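## Task

Move each bottle with a blue label from the tray into a free slot of the crate, standing upright. All other bottles must remain upright where they began, whether on the tray or in the crate. Tilting or shifting the crate or the tray counts as failure. Anything that stays in place only because the robot holds it does not count. Anything the robot is touching at the end must not settle downward by more than about a fingernail's thickness once released, or the task fails.

## Robot and tools

Robot: a single six-joint arm carrying a two-finger parallel gripper. Its base may sit slightly tilted on a mounting block, which counts as arm for clearance checks. Cameras: cam_head_left and cam_head_right (504x504 px each) and cam_wrist (616x616 px). The simulation keeps running between calls, so idle time is not free.

Frame: all poses are in the scene frame, in metres. Origin is on the table surface directly under the arm base; +z is up; looking along +x, +y points left. Reported hand positions get less accurate at long reach.

Gripper axes: the fingers extend along the gripper's own +z and close along its x axis. end_effector_position is the midpoint between the pads; fingertips stick out 17.5 mm past it. A pure rotation pivots about that point, which lies 25 mm off the last joint's axis toward gripper -y. A flat block protrudes about 9 cm from that axis toward gripper -y and rotates with the hand; keep it clear of bottles and crate walls.

execute_actions: argument actions is a list holding zero or one item; optional pictures (boolean) toggles camera images. Empty list: just report the state. An action item is {"rows": [...], "steps": n} with 1 to 15 rows and n up to 15 (default 15); each row lasts one control step of 1/30 s, and the final row repeats to fill n. A wait item is {"steps": n} with n up to 300, counted from the previous result, so your thinking time eats into it. A refused call sends nothing.

Row format (one row per step, single arm): 10 numbers [x, y, z, qw, qx, qy, qz, position, force_limit, speed]. x, y, z is an absolute target position in metres; qw, qx, qy, qz is an absolute target orientation quaternion, w first; together these form a pose in the scene frame. Rows are refused if the target lies over 0.6 m from the last reported position along any gripper axis. Repeat the desired quaternion in every row rather than copying a drifted one. Each step, the command is clipped to 100 mm and 16 degrees from the measured pose, and motion trails commands by about 0.17 s; joint speeds are limited. After an action the arm only continues to the last clipped pose, so read the result and send the remainder. Position has priority over orientation when both cannot be met.

Finger numbers, all in [-1, 1]: position +1 = fully open (50 mm gap), about -0.65 = pads meeting, -1 = close until blocked (use this to grip). force_limit per pad: -1 ~20 N, 0 ~102 N, +1 ~185 N (actual may run ~17 % higher). speed of gap change: -1 20 mm/s, 0 85 mm/s, +1 150 mm/s. New force_limit or speed only applies after position changes by at least 0.01. For a softer grip, open first, then close with the lower limit.

move: target is one 10-number row (absolute pose plus finger numbers, fingers sent at once). speed in m/s, 0.002 to 0.5, default 0.25; rotation capped at twice that in rad/s. The path is a straight line lasting 0.5 to 10 s (longer ones stop short) and does not avoid obstacles; the hand may overshoot speed or stray, particularly near full reach. Optional stop_force in N (9 to 40, not allowed in the first 0.2 s): the path halts when push against the motion, measured along the line to target in the starting gripper axes, rises that much, then backs off two steps and holds. Use it with very slow speed for approaching contact; omit it when leaving a surface, and don't trust it on rotating moves or for contacts above the wrist sensor. The result adds a move: line with the ending (done, off_target, moving, held, fault, contact) and limits (paced = pose clipped; held = some steps blocked, after which motion can jump), plus distance to target.

wait: seconds from 0 to 10; sends nothing new.

zoom_image: camera (one of the three names) and region [x0, y0, x1, y1] in that image's pixels, top-left origin, at most 504 by 504.

finished_scene: scene = current scene number. Irreversible; reports success and gives the next task.

Result lines: state gives end_effector_position, end_effector_quat_wxyz, linear and angular velocities. Hand target appears when nothing is pending. pose unreachable and HELD mark steps the clearance check altered or blocked. object_status: 0 fingers moving; 1 stopped while opening; 2 stopped on something while closing (a real grip); 3 at requested position or pads met (likely empty). Any new position resets it to 0 briefly. Fingers re-close by themselves if the grip slips, except with force_limit -1, where status stays 2 even if empty. Gap in mm is about (250 - position_measured) x 0.202. Wrist force/torque are in gripper axes, pointing from the contact into the arm; offset up to about 4 N, noise up to 2.4 N sd, saturation near 50 N; no reading is harmless. Joint torque readings are noisy and offset; joint ranges: pan -3.142 to 3.142, lift -6.283 to 6.283, elbow 0 to 3.142, wrists -6.283 to 6.283.

Faults: contact torque at a joint's load limit (133 N m for pan, lift, elbow; 24.9 N m for each wrist; held weight counts) or 150 N of outside force stops the arm for 10 s and drops the rest of the call. The arm is stiff, so even a small overshoot into a firm surface can trigger this. Motors warn (MOTOR HOT) from 70 °C and brake at 85 °C.

Avoid: dropping or slamming bottles, fast or deep pushes, knocking anything off the table, tilting or sliding the crate or tray. Occasional tugs on held items or shoves on loose ones may occur. Before finishing, release each bottle standing in its slot, lift clear, and confirm nothing settles or leans.

Each tool is called after "Request:" as a command line: name --argument value for each argument, lists and objects as JSON in quotes; but a table of rows of numbers goes row by row, as --pt "numbers of a row", without its own name.

## Session

Request:
execute_actions --actions '[]'

Scene clock: 0.00 s of 6000.00 s.
end_effector_position=(+0.3996, +0.2293, +0.3968) position_measured=3 object_status=3 end_effector_quat_wxyz=(+0.572, +0.803, -0.038, -0.163) end_effector_velocity=(+0.000, +0.000, +0.000) end_effector_angular_velocity=(+0.001, -0.001, +0.000)
Joint positions: [ 0.65  -0.465  1.023 -0.388 -2.161 -2.937]
Joint velocities: [ 0.001  0.    -0.001  0.    -0.     0.   ]
Joint torques (N m, as the arm reports them, + toward a larger angle): no reading
Motor temperatures (°C, as the motors report them): [25 27 26 31 30 37]
Wrist force (N, on the end effector, along its own x y z axes, offset not removed): no reading
Wrist torque (N m, same axes, about the end effector's origin, offset not removed): no reading
Hand target: +0.400, +0.229, +0.397; +0.572, +0.803, -0.038, -0.163

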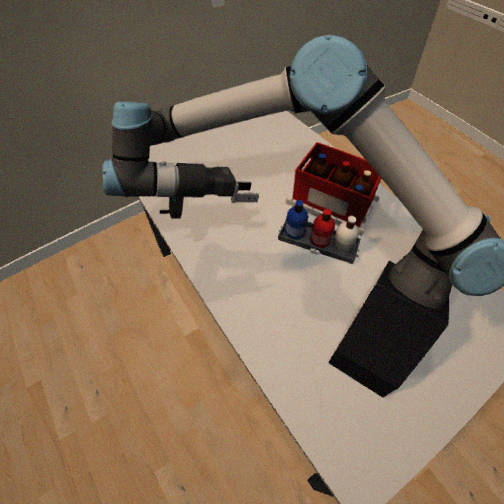

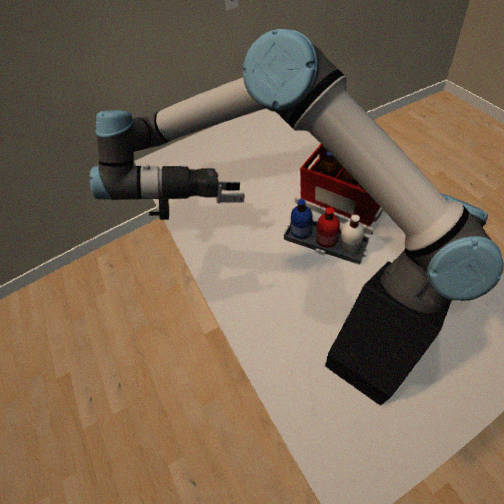

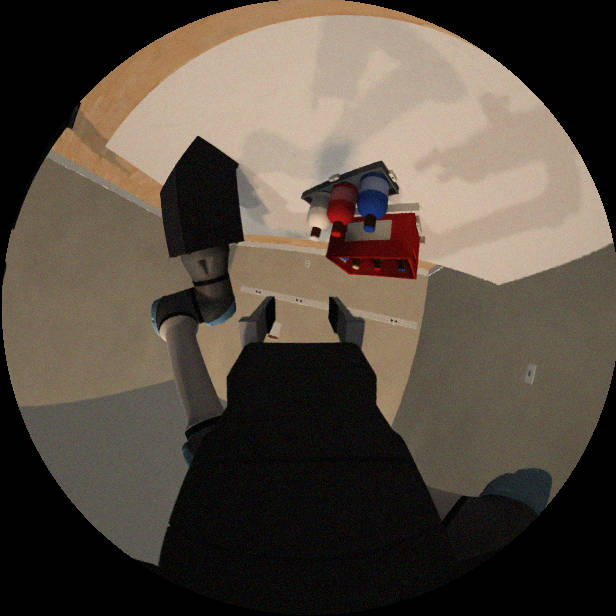

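Request:
move --target '[0.42,0.0,0.45,0,1,0,0,1,0,0]'

Scene clock: 9.40 s of 6000.00 s.
end_effector_position=(+0.4203, +0.0009, +0.4494) position_measured=3 object_status=3 end_effector_quat_wxyz=(-0.002, +1.000, +0.000, -0.001) end_effector_velocity=(+0.000, -0.001, -0.000) end_effector_angular_velocity=(+0.006, +0.000, +0.001)
Joint positions: [ 0.211 -1.812  2.112 -1.942 -2.115 -4.497]
Joint velocities: [-0.007 -0.004  0.001 -0.003  0.007 -0.009]
Joint torques (N m, as the arm reports them, + toward a larger angle): [ -2.4  -28.69 -12.45  -4.34   2.06  -1.44]
Motor temperatures (°C, as the motors report them): [25 27 26 31 30 37]
Wrist force (N, on the end effector, along its own x y z axes, offset not removed): [0.7 0.4 -0.1]
Wrist torque (N m, same axes, about the end effector's origin, offset not removed): [0.04 -0.02 -0.25]
Hand target: +0.420, +0.001, +0.449; -0.002, +1.000, +0.000, -0.001
Off the commanded pose: 0.001 m, 0 deg.
After step 90, 3.37 s passed at rest.
move: done

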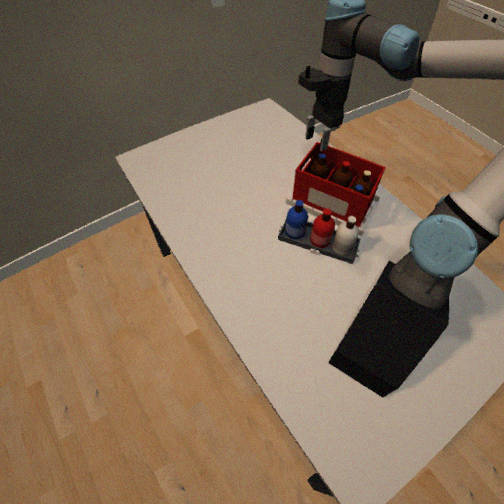

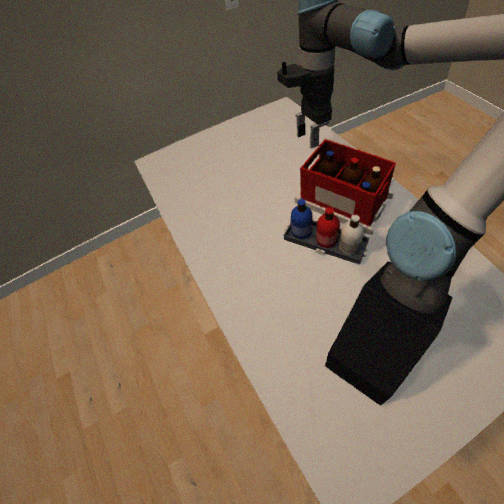

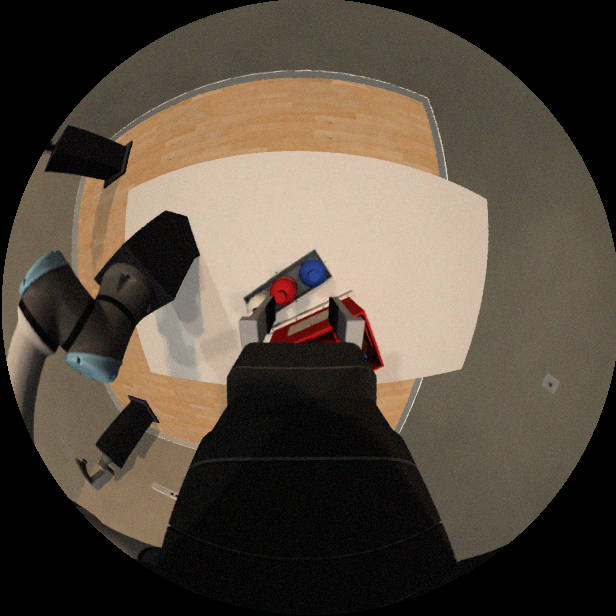

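Request:
move --target '[0.43,0.05,0.33,0,1,0,0,1,0,0]'

Request:
move --target '[0.43,-0.17,0.40,0,1,0,0,1,0,0]'

Scene clock: 17.37 s of 6000.00 s.
end_effector_position=(+0.4298, +0.0500, +0.3301) position_measured=3 object_status=3 end_effector_quat_wxyz=(-0.000, +1.000, -0.000, +0.000) end_effector_velocity=(-0.000, +0.001, -0.001) end_effector_angular_velocity=(+0.002, -0.001, +0.001)
Joint positions: [ 0.155 -1.575  2.286 -2.388 -2.114 -4.561]
Joint velocities: [ 0.001  0.002  0.002 -0.005  0.001 -0.001]
Joint torques (N m, as the arm reports them, + toward a larger angle): [ 1.25 -6.37 -8.53 -4.57  2.08 -1.56]
Motor temperatures (°C, as the motors report them): [25 27 26 31 30 37]
Wrist force (N, on the end effector, along its own x y z axes, offset not removed): [2.4 3.7 0.2]
Wrist torque (N m, same axes, about the end effector's origin, offset not removed): [0.87 -0.54 -0.18]
Hand target: +0.430, +0.050, +0.330; -0.000, +1.000, -0.000, +0.000
Off the commanded pose: 0.000 m, 0 deg.
After step 90, 3.90 s passed at rest.
move: done

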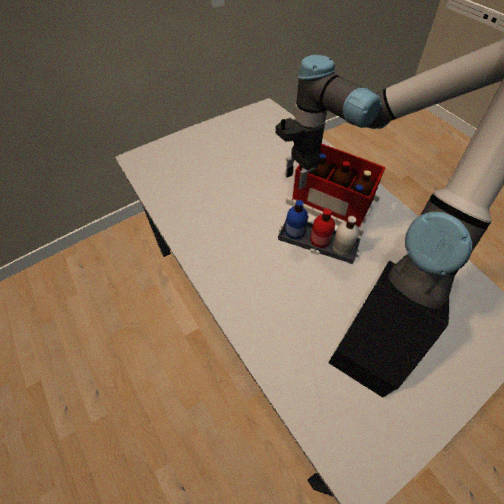

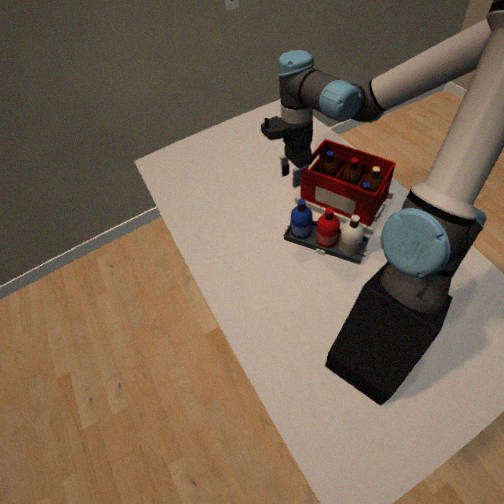

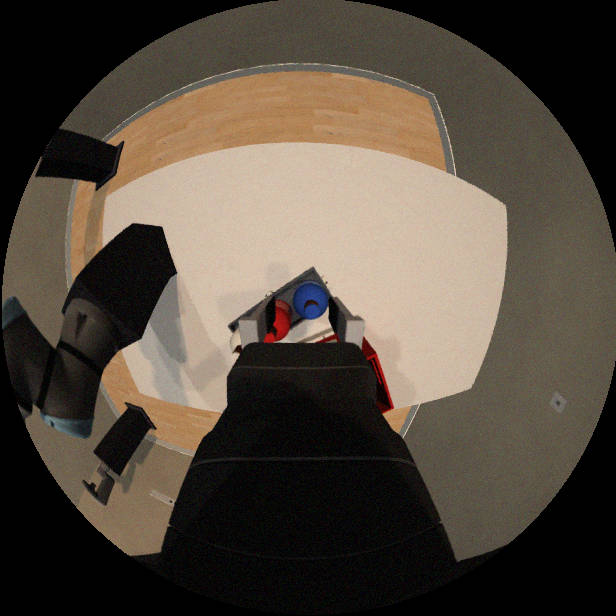

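Scene clock: 18.80 s of 6000.00 s.
end_effector_position=(+0.4308, -0.1697, +0.3999) position_measured=3 object_status=3 end_effector_quat_wxyz=(-0.001, +1.000, -0.000, +0.000) end_effector_velocity=(+0.000, -0.002, +0.000) end_effector_angular_velocity=(+0.001, +0.000, -0.002)
Joint positions: [-0.291 -1.958  2.162 -2.12  -2.01  -5.056]
Joint velocities: [-0.005 -0.001 -0.002  0.001  0.003 -0.003]
Joint torques (N m, as the arm reports them, + toward a larger angle): [ -2.94 -34.79 -24.39  -0.89   2.04  -1.63]
Motor temperatures (°C, as the motors report them): [25 27 26 31 30 37]
Wrist force (N, on the end effector, along its own x y z axes, offset not removed): [-1.0 -1.4 2.3]
Wrist torque (N m, same axes, about the end effector's origin, offset not removed): [0.04 -0.07 -0.03]
Hand target: +0.431, -0.170, +0.400; -0.001, +1.000, -0.000, +0.000
Off the commanded pose: 0.001 m, 0 deg.
move: done

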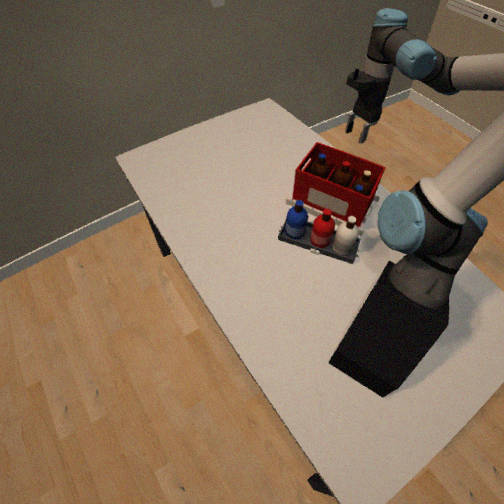

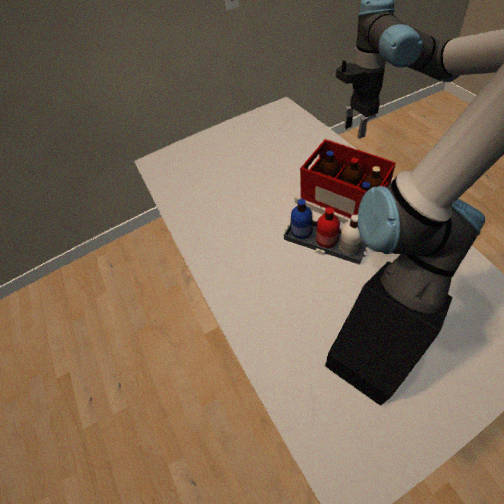

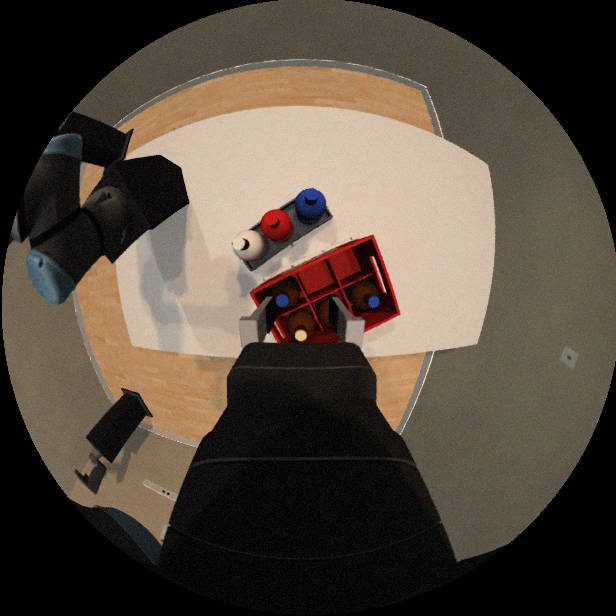

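Request:
move --target '[0.435,0.13,0.30,0,1,0,0,1,0,0]'

Request:
zoom_image --camera "cam_wrist" --region '[180,200,440,400]'

Scene clock: 27.93 s of 6000.00 s.
end_effector_position=(+0.4340, +0.1296, +0.3001) position_measured=3 object_status=3 end_effector_quat_wxyz=(+0.001, +1.000, +0.000, -0.000) end_effector_velocity=(-0.001, +0.001, -0.002) end_effector_angular_velocity=(-0.001, +0.003, +0.002)
Joint positions: [ 0.276 -1.361  2.244 -2.485 -2.124 -4.419]
Joint velocities: [ 0.002  0.005 -0.     0.    -0.001  0.002]
Joint torques (N m, as the arm reports them, + toward a larger angle): [ 24.99 -10.68 -18.66  -4.57  -2.24   1.62]
Motor temperatures (°C, as the motors report them): [25 27 26 31 30 37]
Wrist force (N, on the end effector, along its own x y z axes, offset not removed): [-0.2 1.3 1.3]
Wrist torque (N m, same axes, about the end effector's origin, offset not removed): [0.16 0.10 0.09]
Hand target: +0.434, +0.130, +0.300; +0.001, +1.000, +0.000, -0.000
Off the commanded pose: 0.001 m, 0 deg.
After step 90, 4.37 s passed at rest.
move: done

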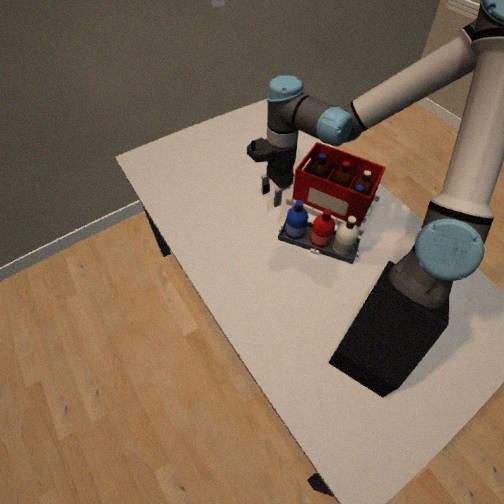

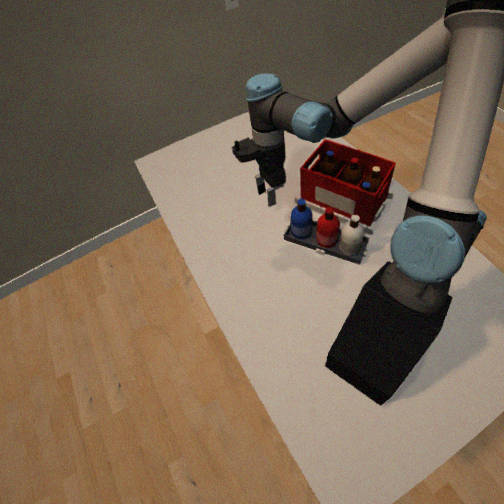

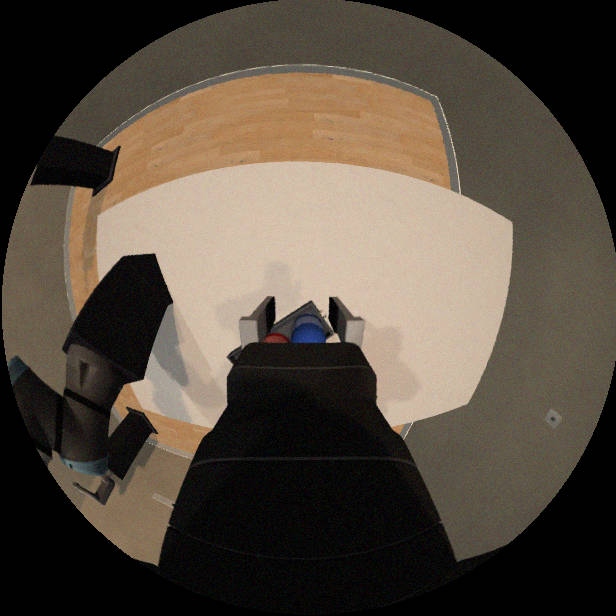

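Region (180, 200, 440, 400) of cam_wrist's 616x616 image, scaled by 1.938, with more detail than that image has; it fills the top 388 rows of this view, and the rest is white.

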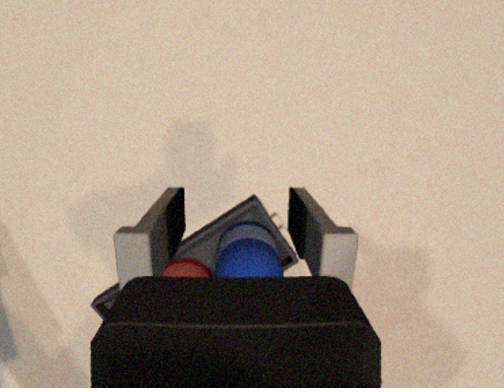

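Request:
move --target '[0.441,0.015,0.29,0,1,0,0,1,0,0]'

Request:
zoom_image --camera "cam_wrist" --region '[180,200,440,400]'

Request:
zoom_image --camera "cam_head_left" --region '[240,120,400,280]'

Scene clock: 43.93 s of 6000.00 s.
end_effector_position=(+0.4413, +0.0153, +0.2900) position_measured=3 object_status=3 end_effector_quat_wxyz=(-0.000, +1.000, -0.000, +0.000) end_effector_velocity=(+0.001, -0.001, +0.000) end_effector_angular_velocity=(+0.001, -0.001, -0.000)
Joint positions: [ 0.025 -1.539  2.327 -2.542 -2.094 -4.711]
Joint velocities: [-0.004 -0.002  0.001 -0.002  0.002 -0.005]
Joint torques (N m, as the arm reports them, + toward a larger angle): [  1.49 -38.72  -5.74  -4.52   2.17  -1.44]
Motor temperatures (°C, as the motors report them): [25 27 26 31 30 37]
Wrist force (N, on the end effector, along its own x y z axes, offset not removed): [2.2 -1.2 4.8]
Wrist torque (N m, same axes, about the end effector's origin, offset not removed): [-0.10 -0.43 -0.23]
Hand target: +0.441, +0.015, +0.290; -0.000, +1.000, -0.000, +0.000
Off the commanded pose: 0.000 m, 0 deg.
After step 90, 12.03 s passed at rest.
move: done

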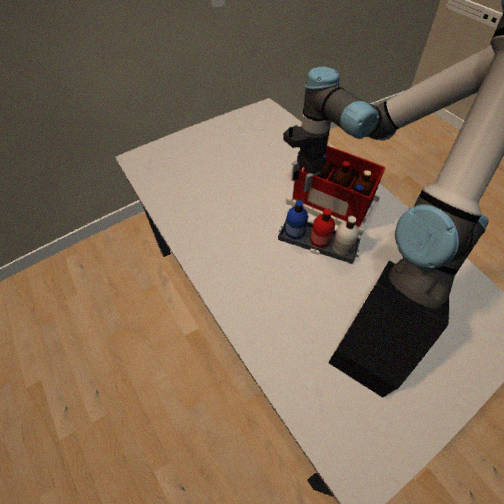

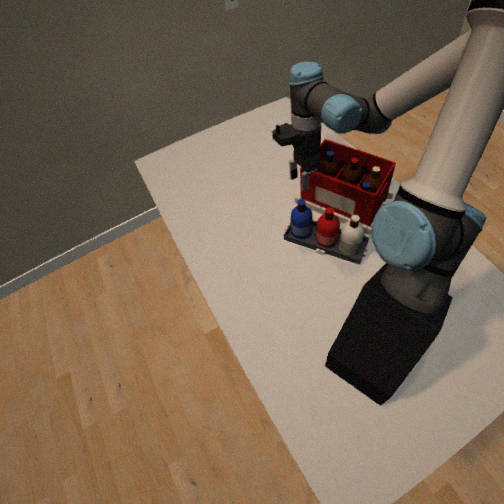

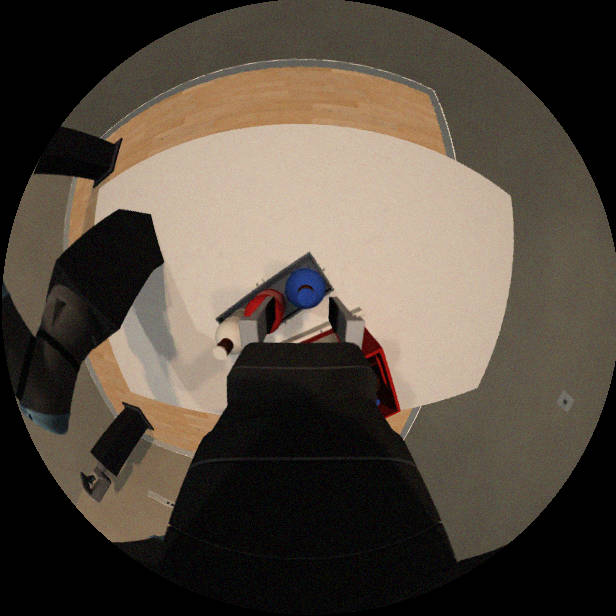

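Region (180, 200, 440, 400) of cam_wrist's 616x616 image, scaled by 1.938, with more detail than that image has; it fills the top 388 rows of this view, and the rest is white.

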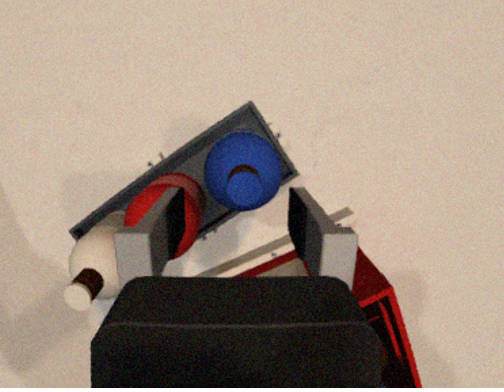

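Region (240, 120, 400, 280) of cam_head_left's 504x504 image, scaled by 3.150, with more detail than that image has.

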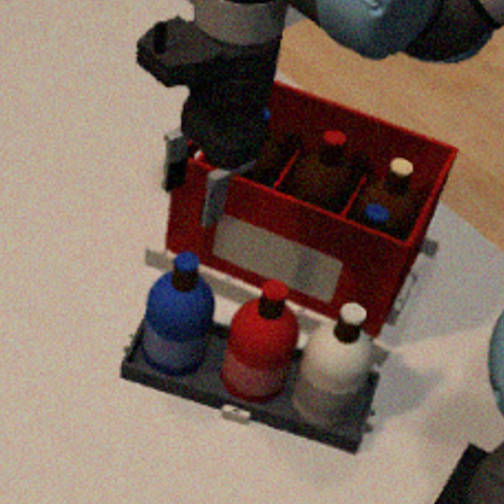

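Request:
move --target '[0.443,-0.01,0.25,0,1,0,0,1,0,0]' --speed 0.1

Request:
zoom_image --camera "cam_wrist" --region '[180,200,440,400]'

Request:
zoom_image --camera "cam_head_left" --region '[240,120,400,280]'

Scene clock: 61.37 s of 6000.00 s.
end_effector_position=(+0.4431, -0.0099, +0.2501) position_measured=3 object_status=3 end_effector_quat_wxyz=(-0.000, +1.000, -0.000, +0.000) end_effector_velocity=(-0.000, -0.001, -0.001) end_effector_angular_velocity=(-0.001, +0.001, -0.001)
Joint positions: [-0.083 -1.484  2.37  -2.699 -2.072 -4.832]
Joint velocities: [-0.004  0.001  0.001 -0.004  0.    -0.003]
Joint torques (N m, as the arm reports them, + toward a larger angle): [  3.38 -11.6   -3.43  -4.4    2.05  -1.39]
Motor temperatures (°C, as the motors report them): [25 27 26 31 30 37]
Wrist force (N, on the end effector, along its own x y z axes, offset not removed): [1.4 1.2 2.3]
Wrist torque (N m, same axes, about the end effector's origin, offset not removed): [0.32 -0.20 -0.15]
Hand target: +0.443, -0.010, +0.250; -0.000, +1.000, -0.000, +0.000
Off the commanded pose: 0.000 m, 0 deg.
After step 90, 13.53 s passed at rest.
move: done

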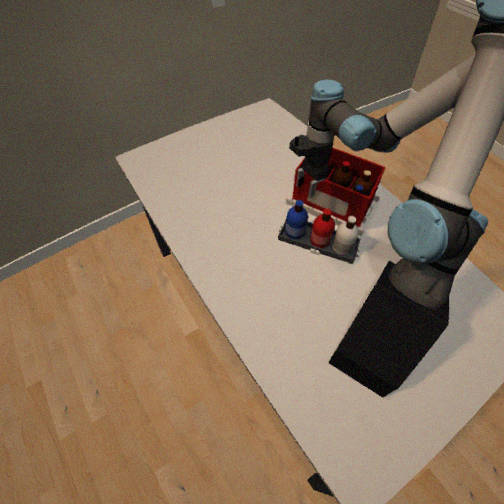

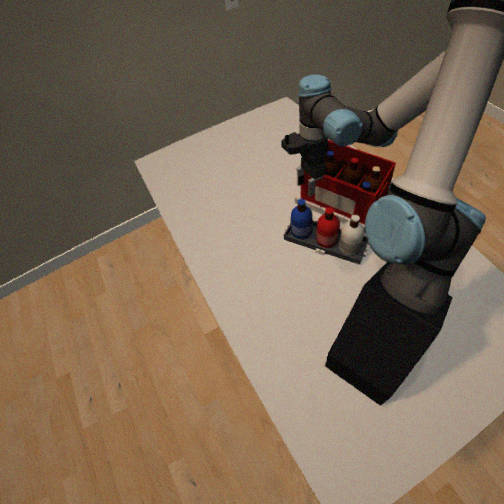

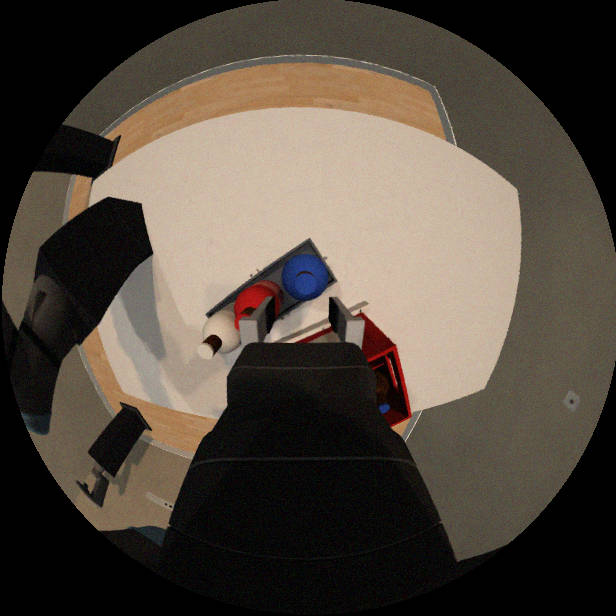

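Region (180, 200, 440, 400) of cam_wrist's 616x616 image, scaled by 1.938, with more detail than that image has; it fills the top 388 rows of this view, and the rest is white.

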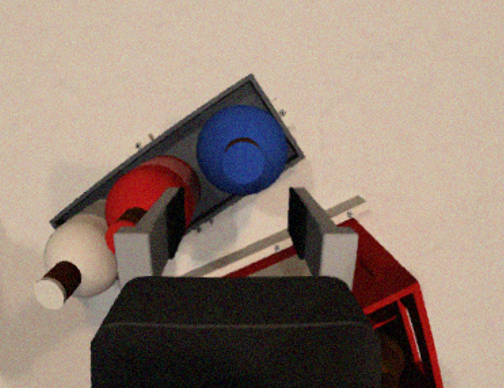

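Region (240, 120, 400, 280) of cam_head_left's 504x504 image, scaled by 3.150, with more detail than that image has.

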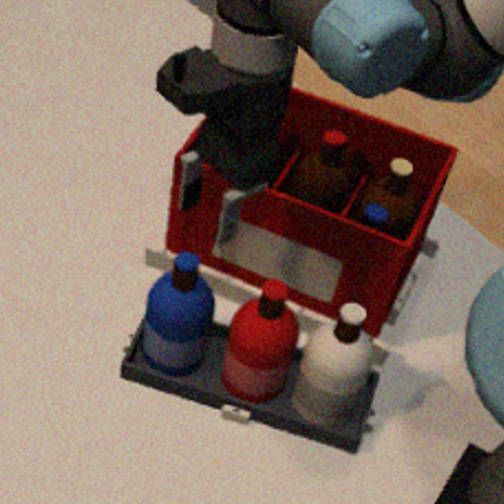

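Request:
move --target '[0.444,0.022,0.245,0,1,0,0,1,0,0]' --speed 0.1

Request:
zoom_image --camera "cam_wrist" --region '[180,200,440,400]'

Request:
zoom_image --camera "cam_head_left" --region '[240,120,400,280]'

Scene clock: 72.30 s of 6000.00 s.
end_effector_position=(+0.4439, +0.0219, +0.2450) position_measured=3 object_status=3 end_effector_quat_wxyz=(+0.000, +1.000, +0.000, -0.000) end_effector_velocity=(-0.001, +0.002, -0.000) end_effector_angular_velocity=(+0.000, +0.001, +0.003)
Joint positions: [-0.017 -1.419  2.359 -2.718 -2.087 -4.759]
Joint velocities: [ 0.004  0.002  0.001 -0.    -0.     0.002]
Joint torques (N m, as the arm reports them, + toward a larger angle): [ 24.75 -12.01 -15.92  -4.57  -2.15   1.46]
Motor temperatures (°C, as the motors report them): [25 27 26 31 30 37]
Wrist force (N, on the end effector, along its own x y z axes, offset not removed): [-1.3 -0.5 2.3]
Wrist torque (N m, same axes, about the end effector's origin, offset not removed): [-0.06 0.21 0.06]
Hand target: +0.444, +0.022, +0.245; +0.000, +1.000, +0.000, -0.000
Off the commanded pose: 0.000 m, 0 deg.
After step 90, 7.10 s passed at rest.
move: done

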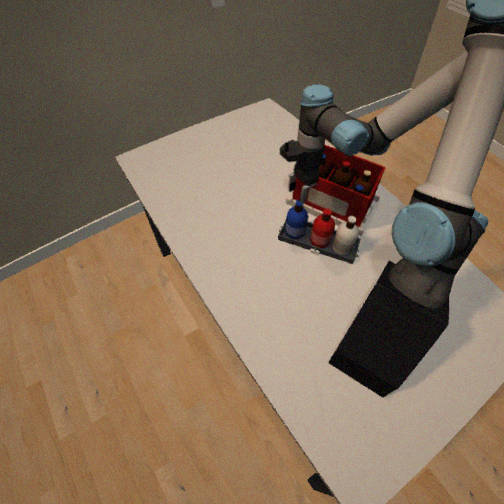

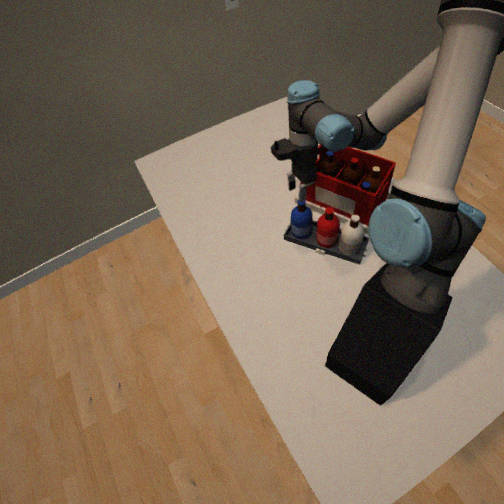

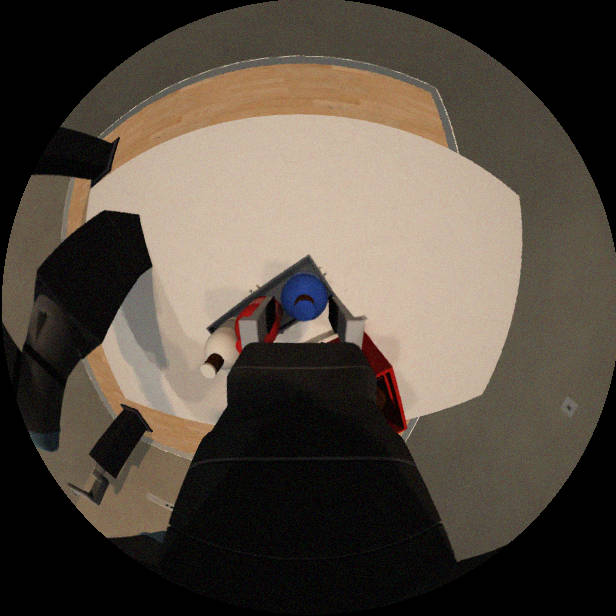

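Region (180, 200, 440, 400) of cam_wrist's 616x616 image, scaled by 1.938, with more detail than that image has; it fills the top 388 rows of this view, and the rest is white.

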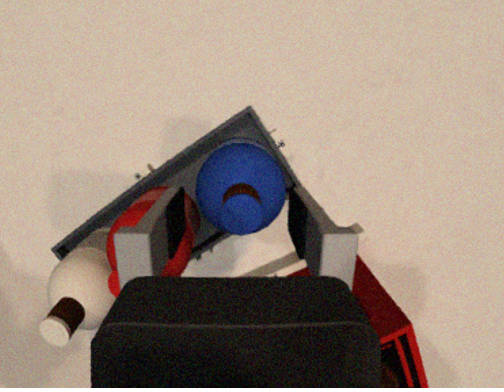

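Region (240, 120, 400, 280) of cam_head_left's 504x504 image, scaled by 3.150, with more detail than that image has.

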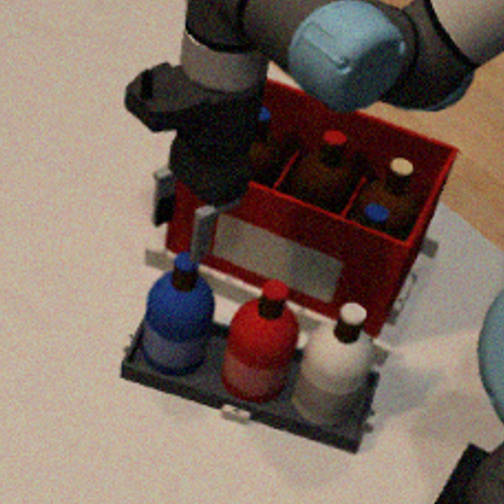

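Request:
move --target '[0.446,0.008,0.20,0,1,0,0,1,0,0]' --speed 0.08

Request:
zoom_image --camera "cam_wrist" --region '[180,200,440,400]'

Request:
zoom_image --camera "cam_head_left" --region '[240,120,400,280]'

Scene clock: 80.90 s of 6000.00 s.
end_effector_position=(+0.4460, +0.0081, +0.2001) position_measured=3 object_status=3 end_effector_quat_wxyz=(-0.000, +1.000, -0.000, +0.000) end_effector_velocity=(+0.000, +0.000, -0.001) end_effector_angular_velocity=(-0.000, -0.002, +0.001)
Joint positions: [-0.103 -1.317  2.384 -2.892 -2.067 -4.854]
Joint velocities: [-0.001  0.003  0.001 -0.007  0.    -0.003]
Joint torques (N m, as the arm reports them, + toward a larger angle): [  4.59 -14.08  -0.14  -4.4    1.98  -1.4 ]
Motor temperatures (°C, as the motors report them): [25 27 26 31 30 37]
Wrist force (N, on the end effector, along its own x y z axes, offset not removed): [2.2 0.0 2.2]
Wrist torque (N m, same axes, about the end effector's origin, offset not removed): [0.22 -0.25 -0.03]
Hand target: +0.446, +0.008, +0.200; -0.000, +1.000, -0.000, +0.000
Off the commanded pose: 0.000 m, 0 deg.
After step 90, 4.63 s passed at rest.
move: done

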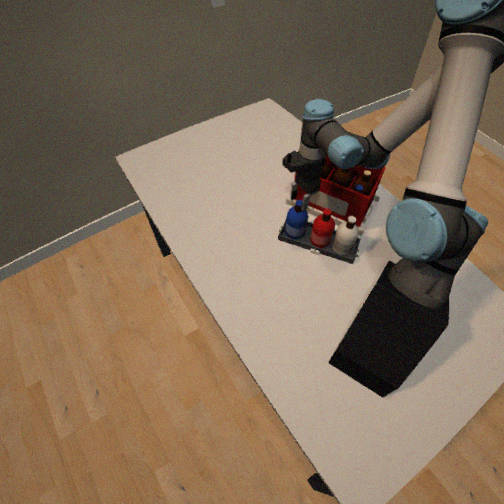

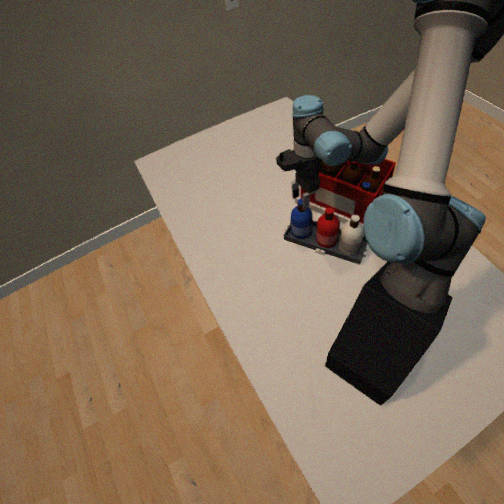

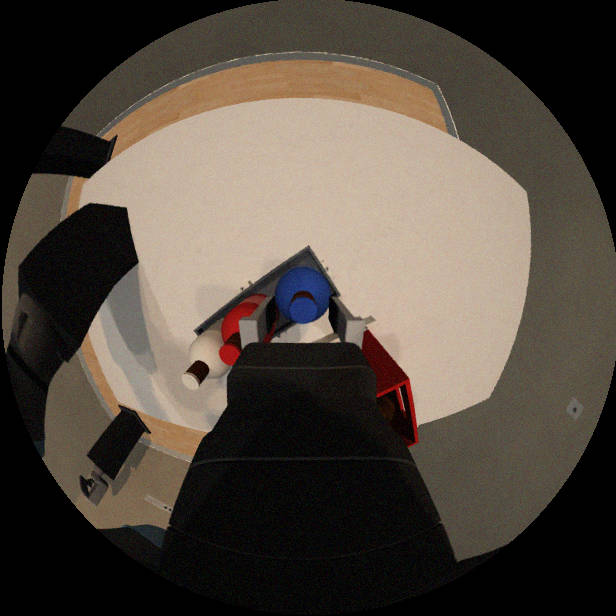

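Region (180, 200, 440, 400) of cam_wrist's 616x616 image, scaled by 1.938, with more detail than that image has; it fills the top 388 rows of this view, and the rest is white.

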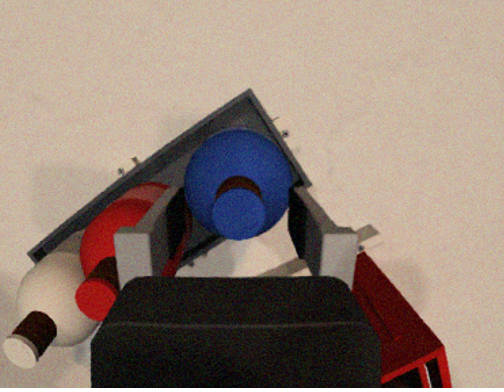

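Region (240, 120, 400, 280) of cam_head_left's 504x504 image, scaled by 3.150, with more detail than that image has.

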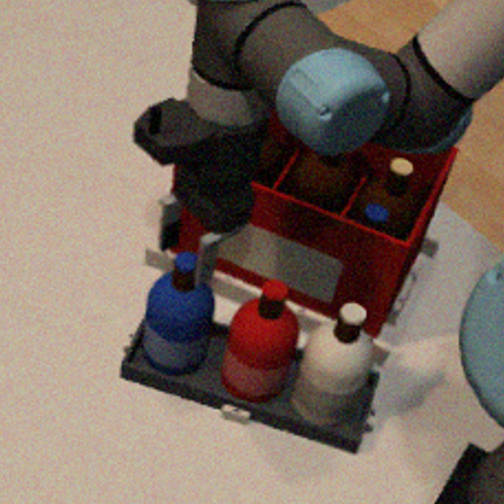

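Request:
move --target '[0.446,0.008,0.165,0,1,0,0,1,0,0]' --speed 0.04

Request:
zoom_image --camera "cam_wrist" --region '[180,200,440,400]'

Request:
zoom_image --camera "cam_head_left" --region '[240,120,400,280]'

Scene clock: 89.67 s of 6000.00 s.
end_effector_position=(+0.4460, +0.0080, +0.1651) position_measured=3 object_status=3 end_effector_quat_wxyz=(-0.000, +1.000, -0.000, +0.000) end_effector_velocity=(-0.001, -0.000, -0.002) end_effector_angular_velocity=(+0.000, +0.001, -0.001)
Joint positions: [-0.145 -1.213  2.391 -3.023 -2.056 -4.9  ]
Joint velocities: [-0.003  0.003  0.001 -0.005  0.001 -0.002]
Joint torques (N m, as the arm reports them, + toward a larger angle): [  5.26 -17.55   2.1   -4.61   2.11  -1.48]
Motor temperatures (°C, as the motors report them): [25 27 26 31 30 37]
Wrist force (N, on the end effector, along its own x y z axes, offset not removed): [-2.8 -0.3 1.4]
Wrist torque (N m, same axes, about the end effector's origin, offset not removed): [-0.07 0.49 -0.14]
Hand target: +0.446, +0.008, +0.165; -0.000, +1.000, -0.000, +0.000
Off the commanded pose: 0.000 m, 0 deg.
After step 90, 4.57 s passed at rest.
move: done

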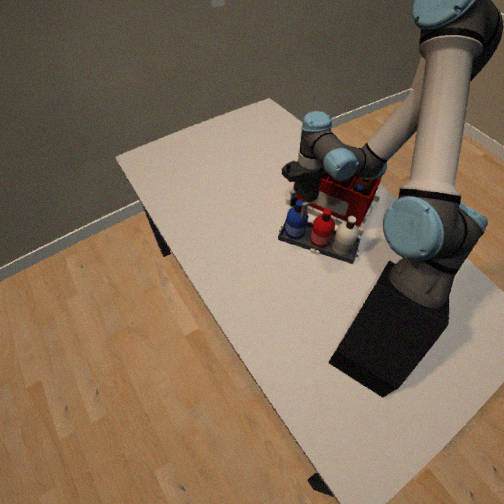

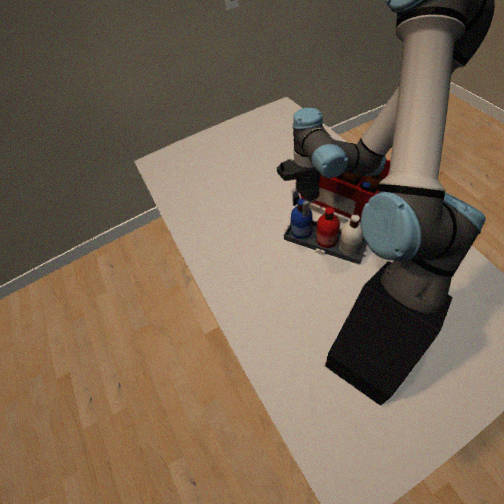

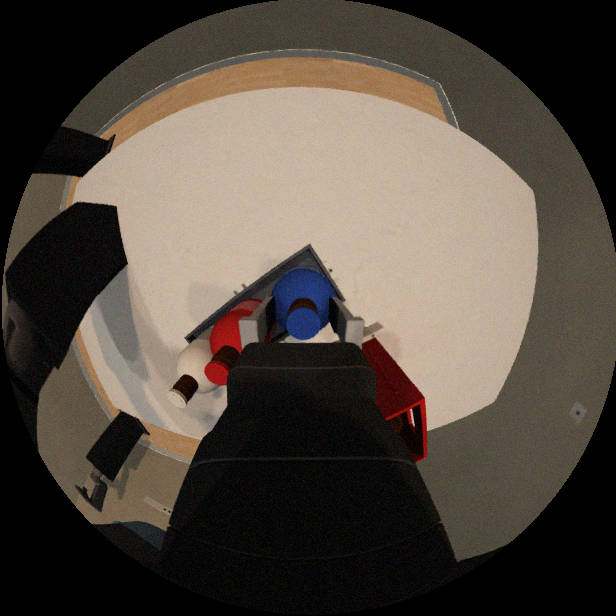

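Region (180, 200, 440, 400) of cam_wrist's 616x616 image, scaled by 1.938, with more detail than that image has; it fills the top 388 rows of this view, and the rest is white.

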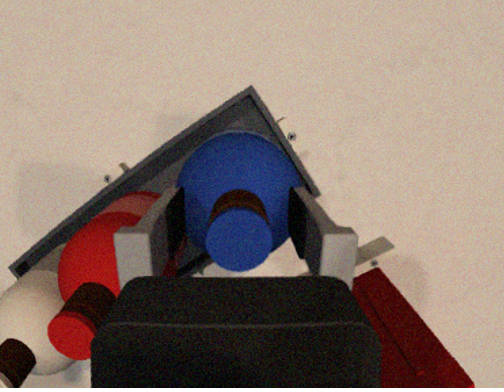

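Region (240, 120, 400, 280) of cam_head_left's 504x504 image, scaled by 3.150, with more detail than that image has.

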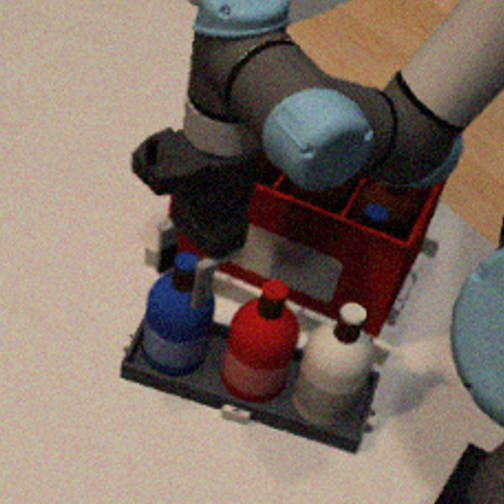

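Request:
move --target '[0.446,0.008,0.147,0,1,0,0,1,0,0]' --speed 0.03

Request:
move --target '[0.446,0.008,0.147,0,1,0,0,-1,-0.5,0]'

Request:
move --target '[0.446,0.008,0.36,0,1,0,0,-1,-0.5,0]' --speed 0.1

Request:
move --target '[0.52,-0.02,0.38,0,1,0,0,-1,-0.5,0]' --speed 0.1

Scene clock: 108.20 s of 6000.00 s.
end_effector_position=(+0.4501, +0.0070, +0.1573) position_measured=3 object_status=3 end_effector_quat_wxyz=(+0.001, +1.000, -0.003, +0.007) end_effector_velocity=(-0.000, -0.000, +0.000) end_effector_angular_velocity=(+0.000, +0.001, +0.000)
Joint positions: [-0.156 -1.185  2.39  -3.071 -2.052 -4.913]
Joint velocities: [-0.    -0.001  0.001  0.     0.    -0.001]
Joint torques (N m, as the arm reports them, + toward a larger angle): [ 15.85 -30.04  -3.72  -2.56  -0.15  -0.05]
Motor temperatures (°C, as the motors report them): [25 27 26 31 30 37]
Wrist force (N, on the end effector, along its own x y z axes, offset not removed): [-5.1 -1.5 -26.5]
Wrist torque (N m, same axes, about the end effector's origin, offset not removed): [-0.06 0.73 -0.06]
Hand target: +0.450, +0.007, +0.157; +0.001, +1.000, -0.003, +0.007
Off the commanded pose: 0.011 m, 1 deg.
FORCE FAULT: contact force on the arm reached its limit, and the arm stopped for 10 seconds. The contact can be on any part of the arm, not only on its tool. The arm's remaining commands of this call were not run. The arm holds still and accepts commands again. Move the arm away from the contact; if what it grips holds it there, let go first. Pushing or pulling that hard again can fault the arm again.
After step 90, 5.00 s passed at rest.
move: fault

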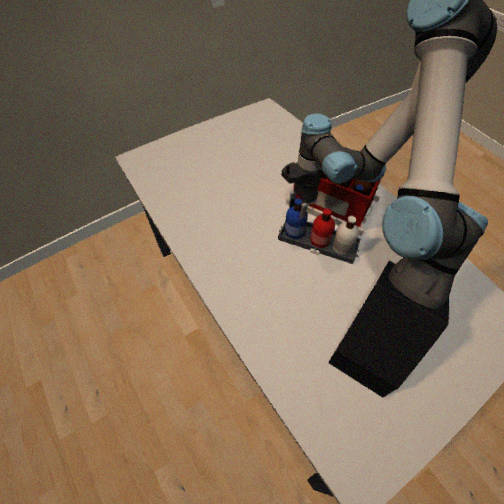

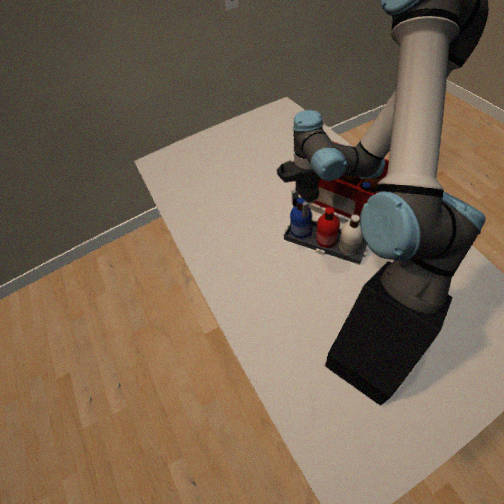

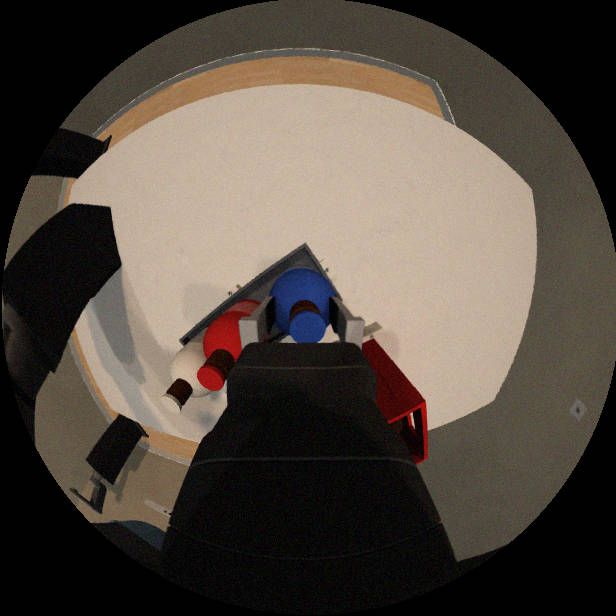

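not run: a fault stop came before this call.

not run: a fault stop came before this call.

not run: a fault stop came before this call.


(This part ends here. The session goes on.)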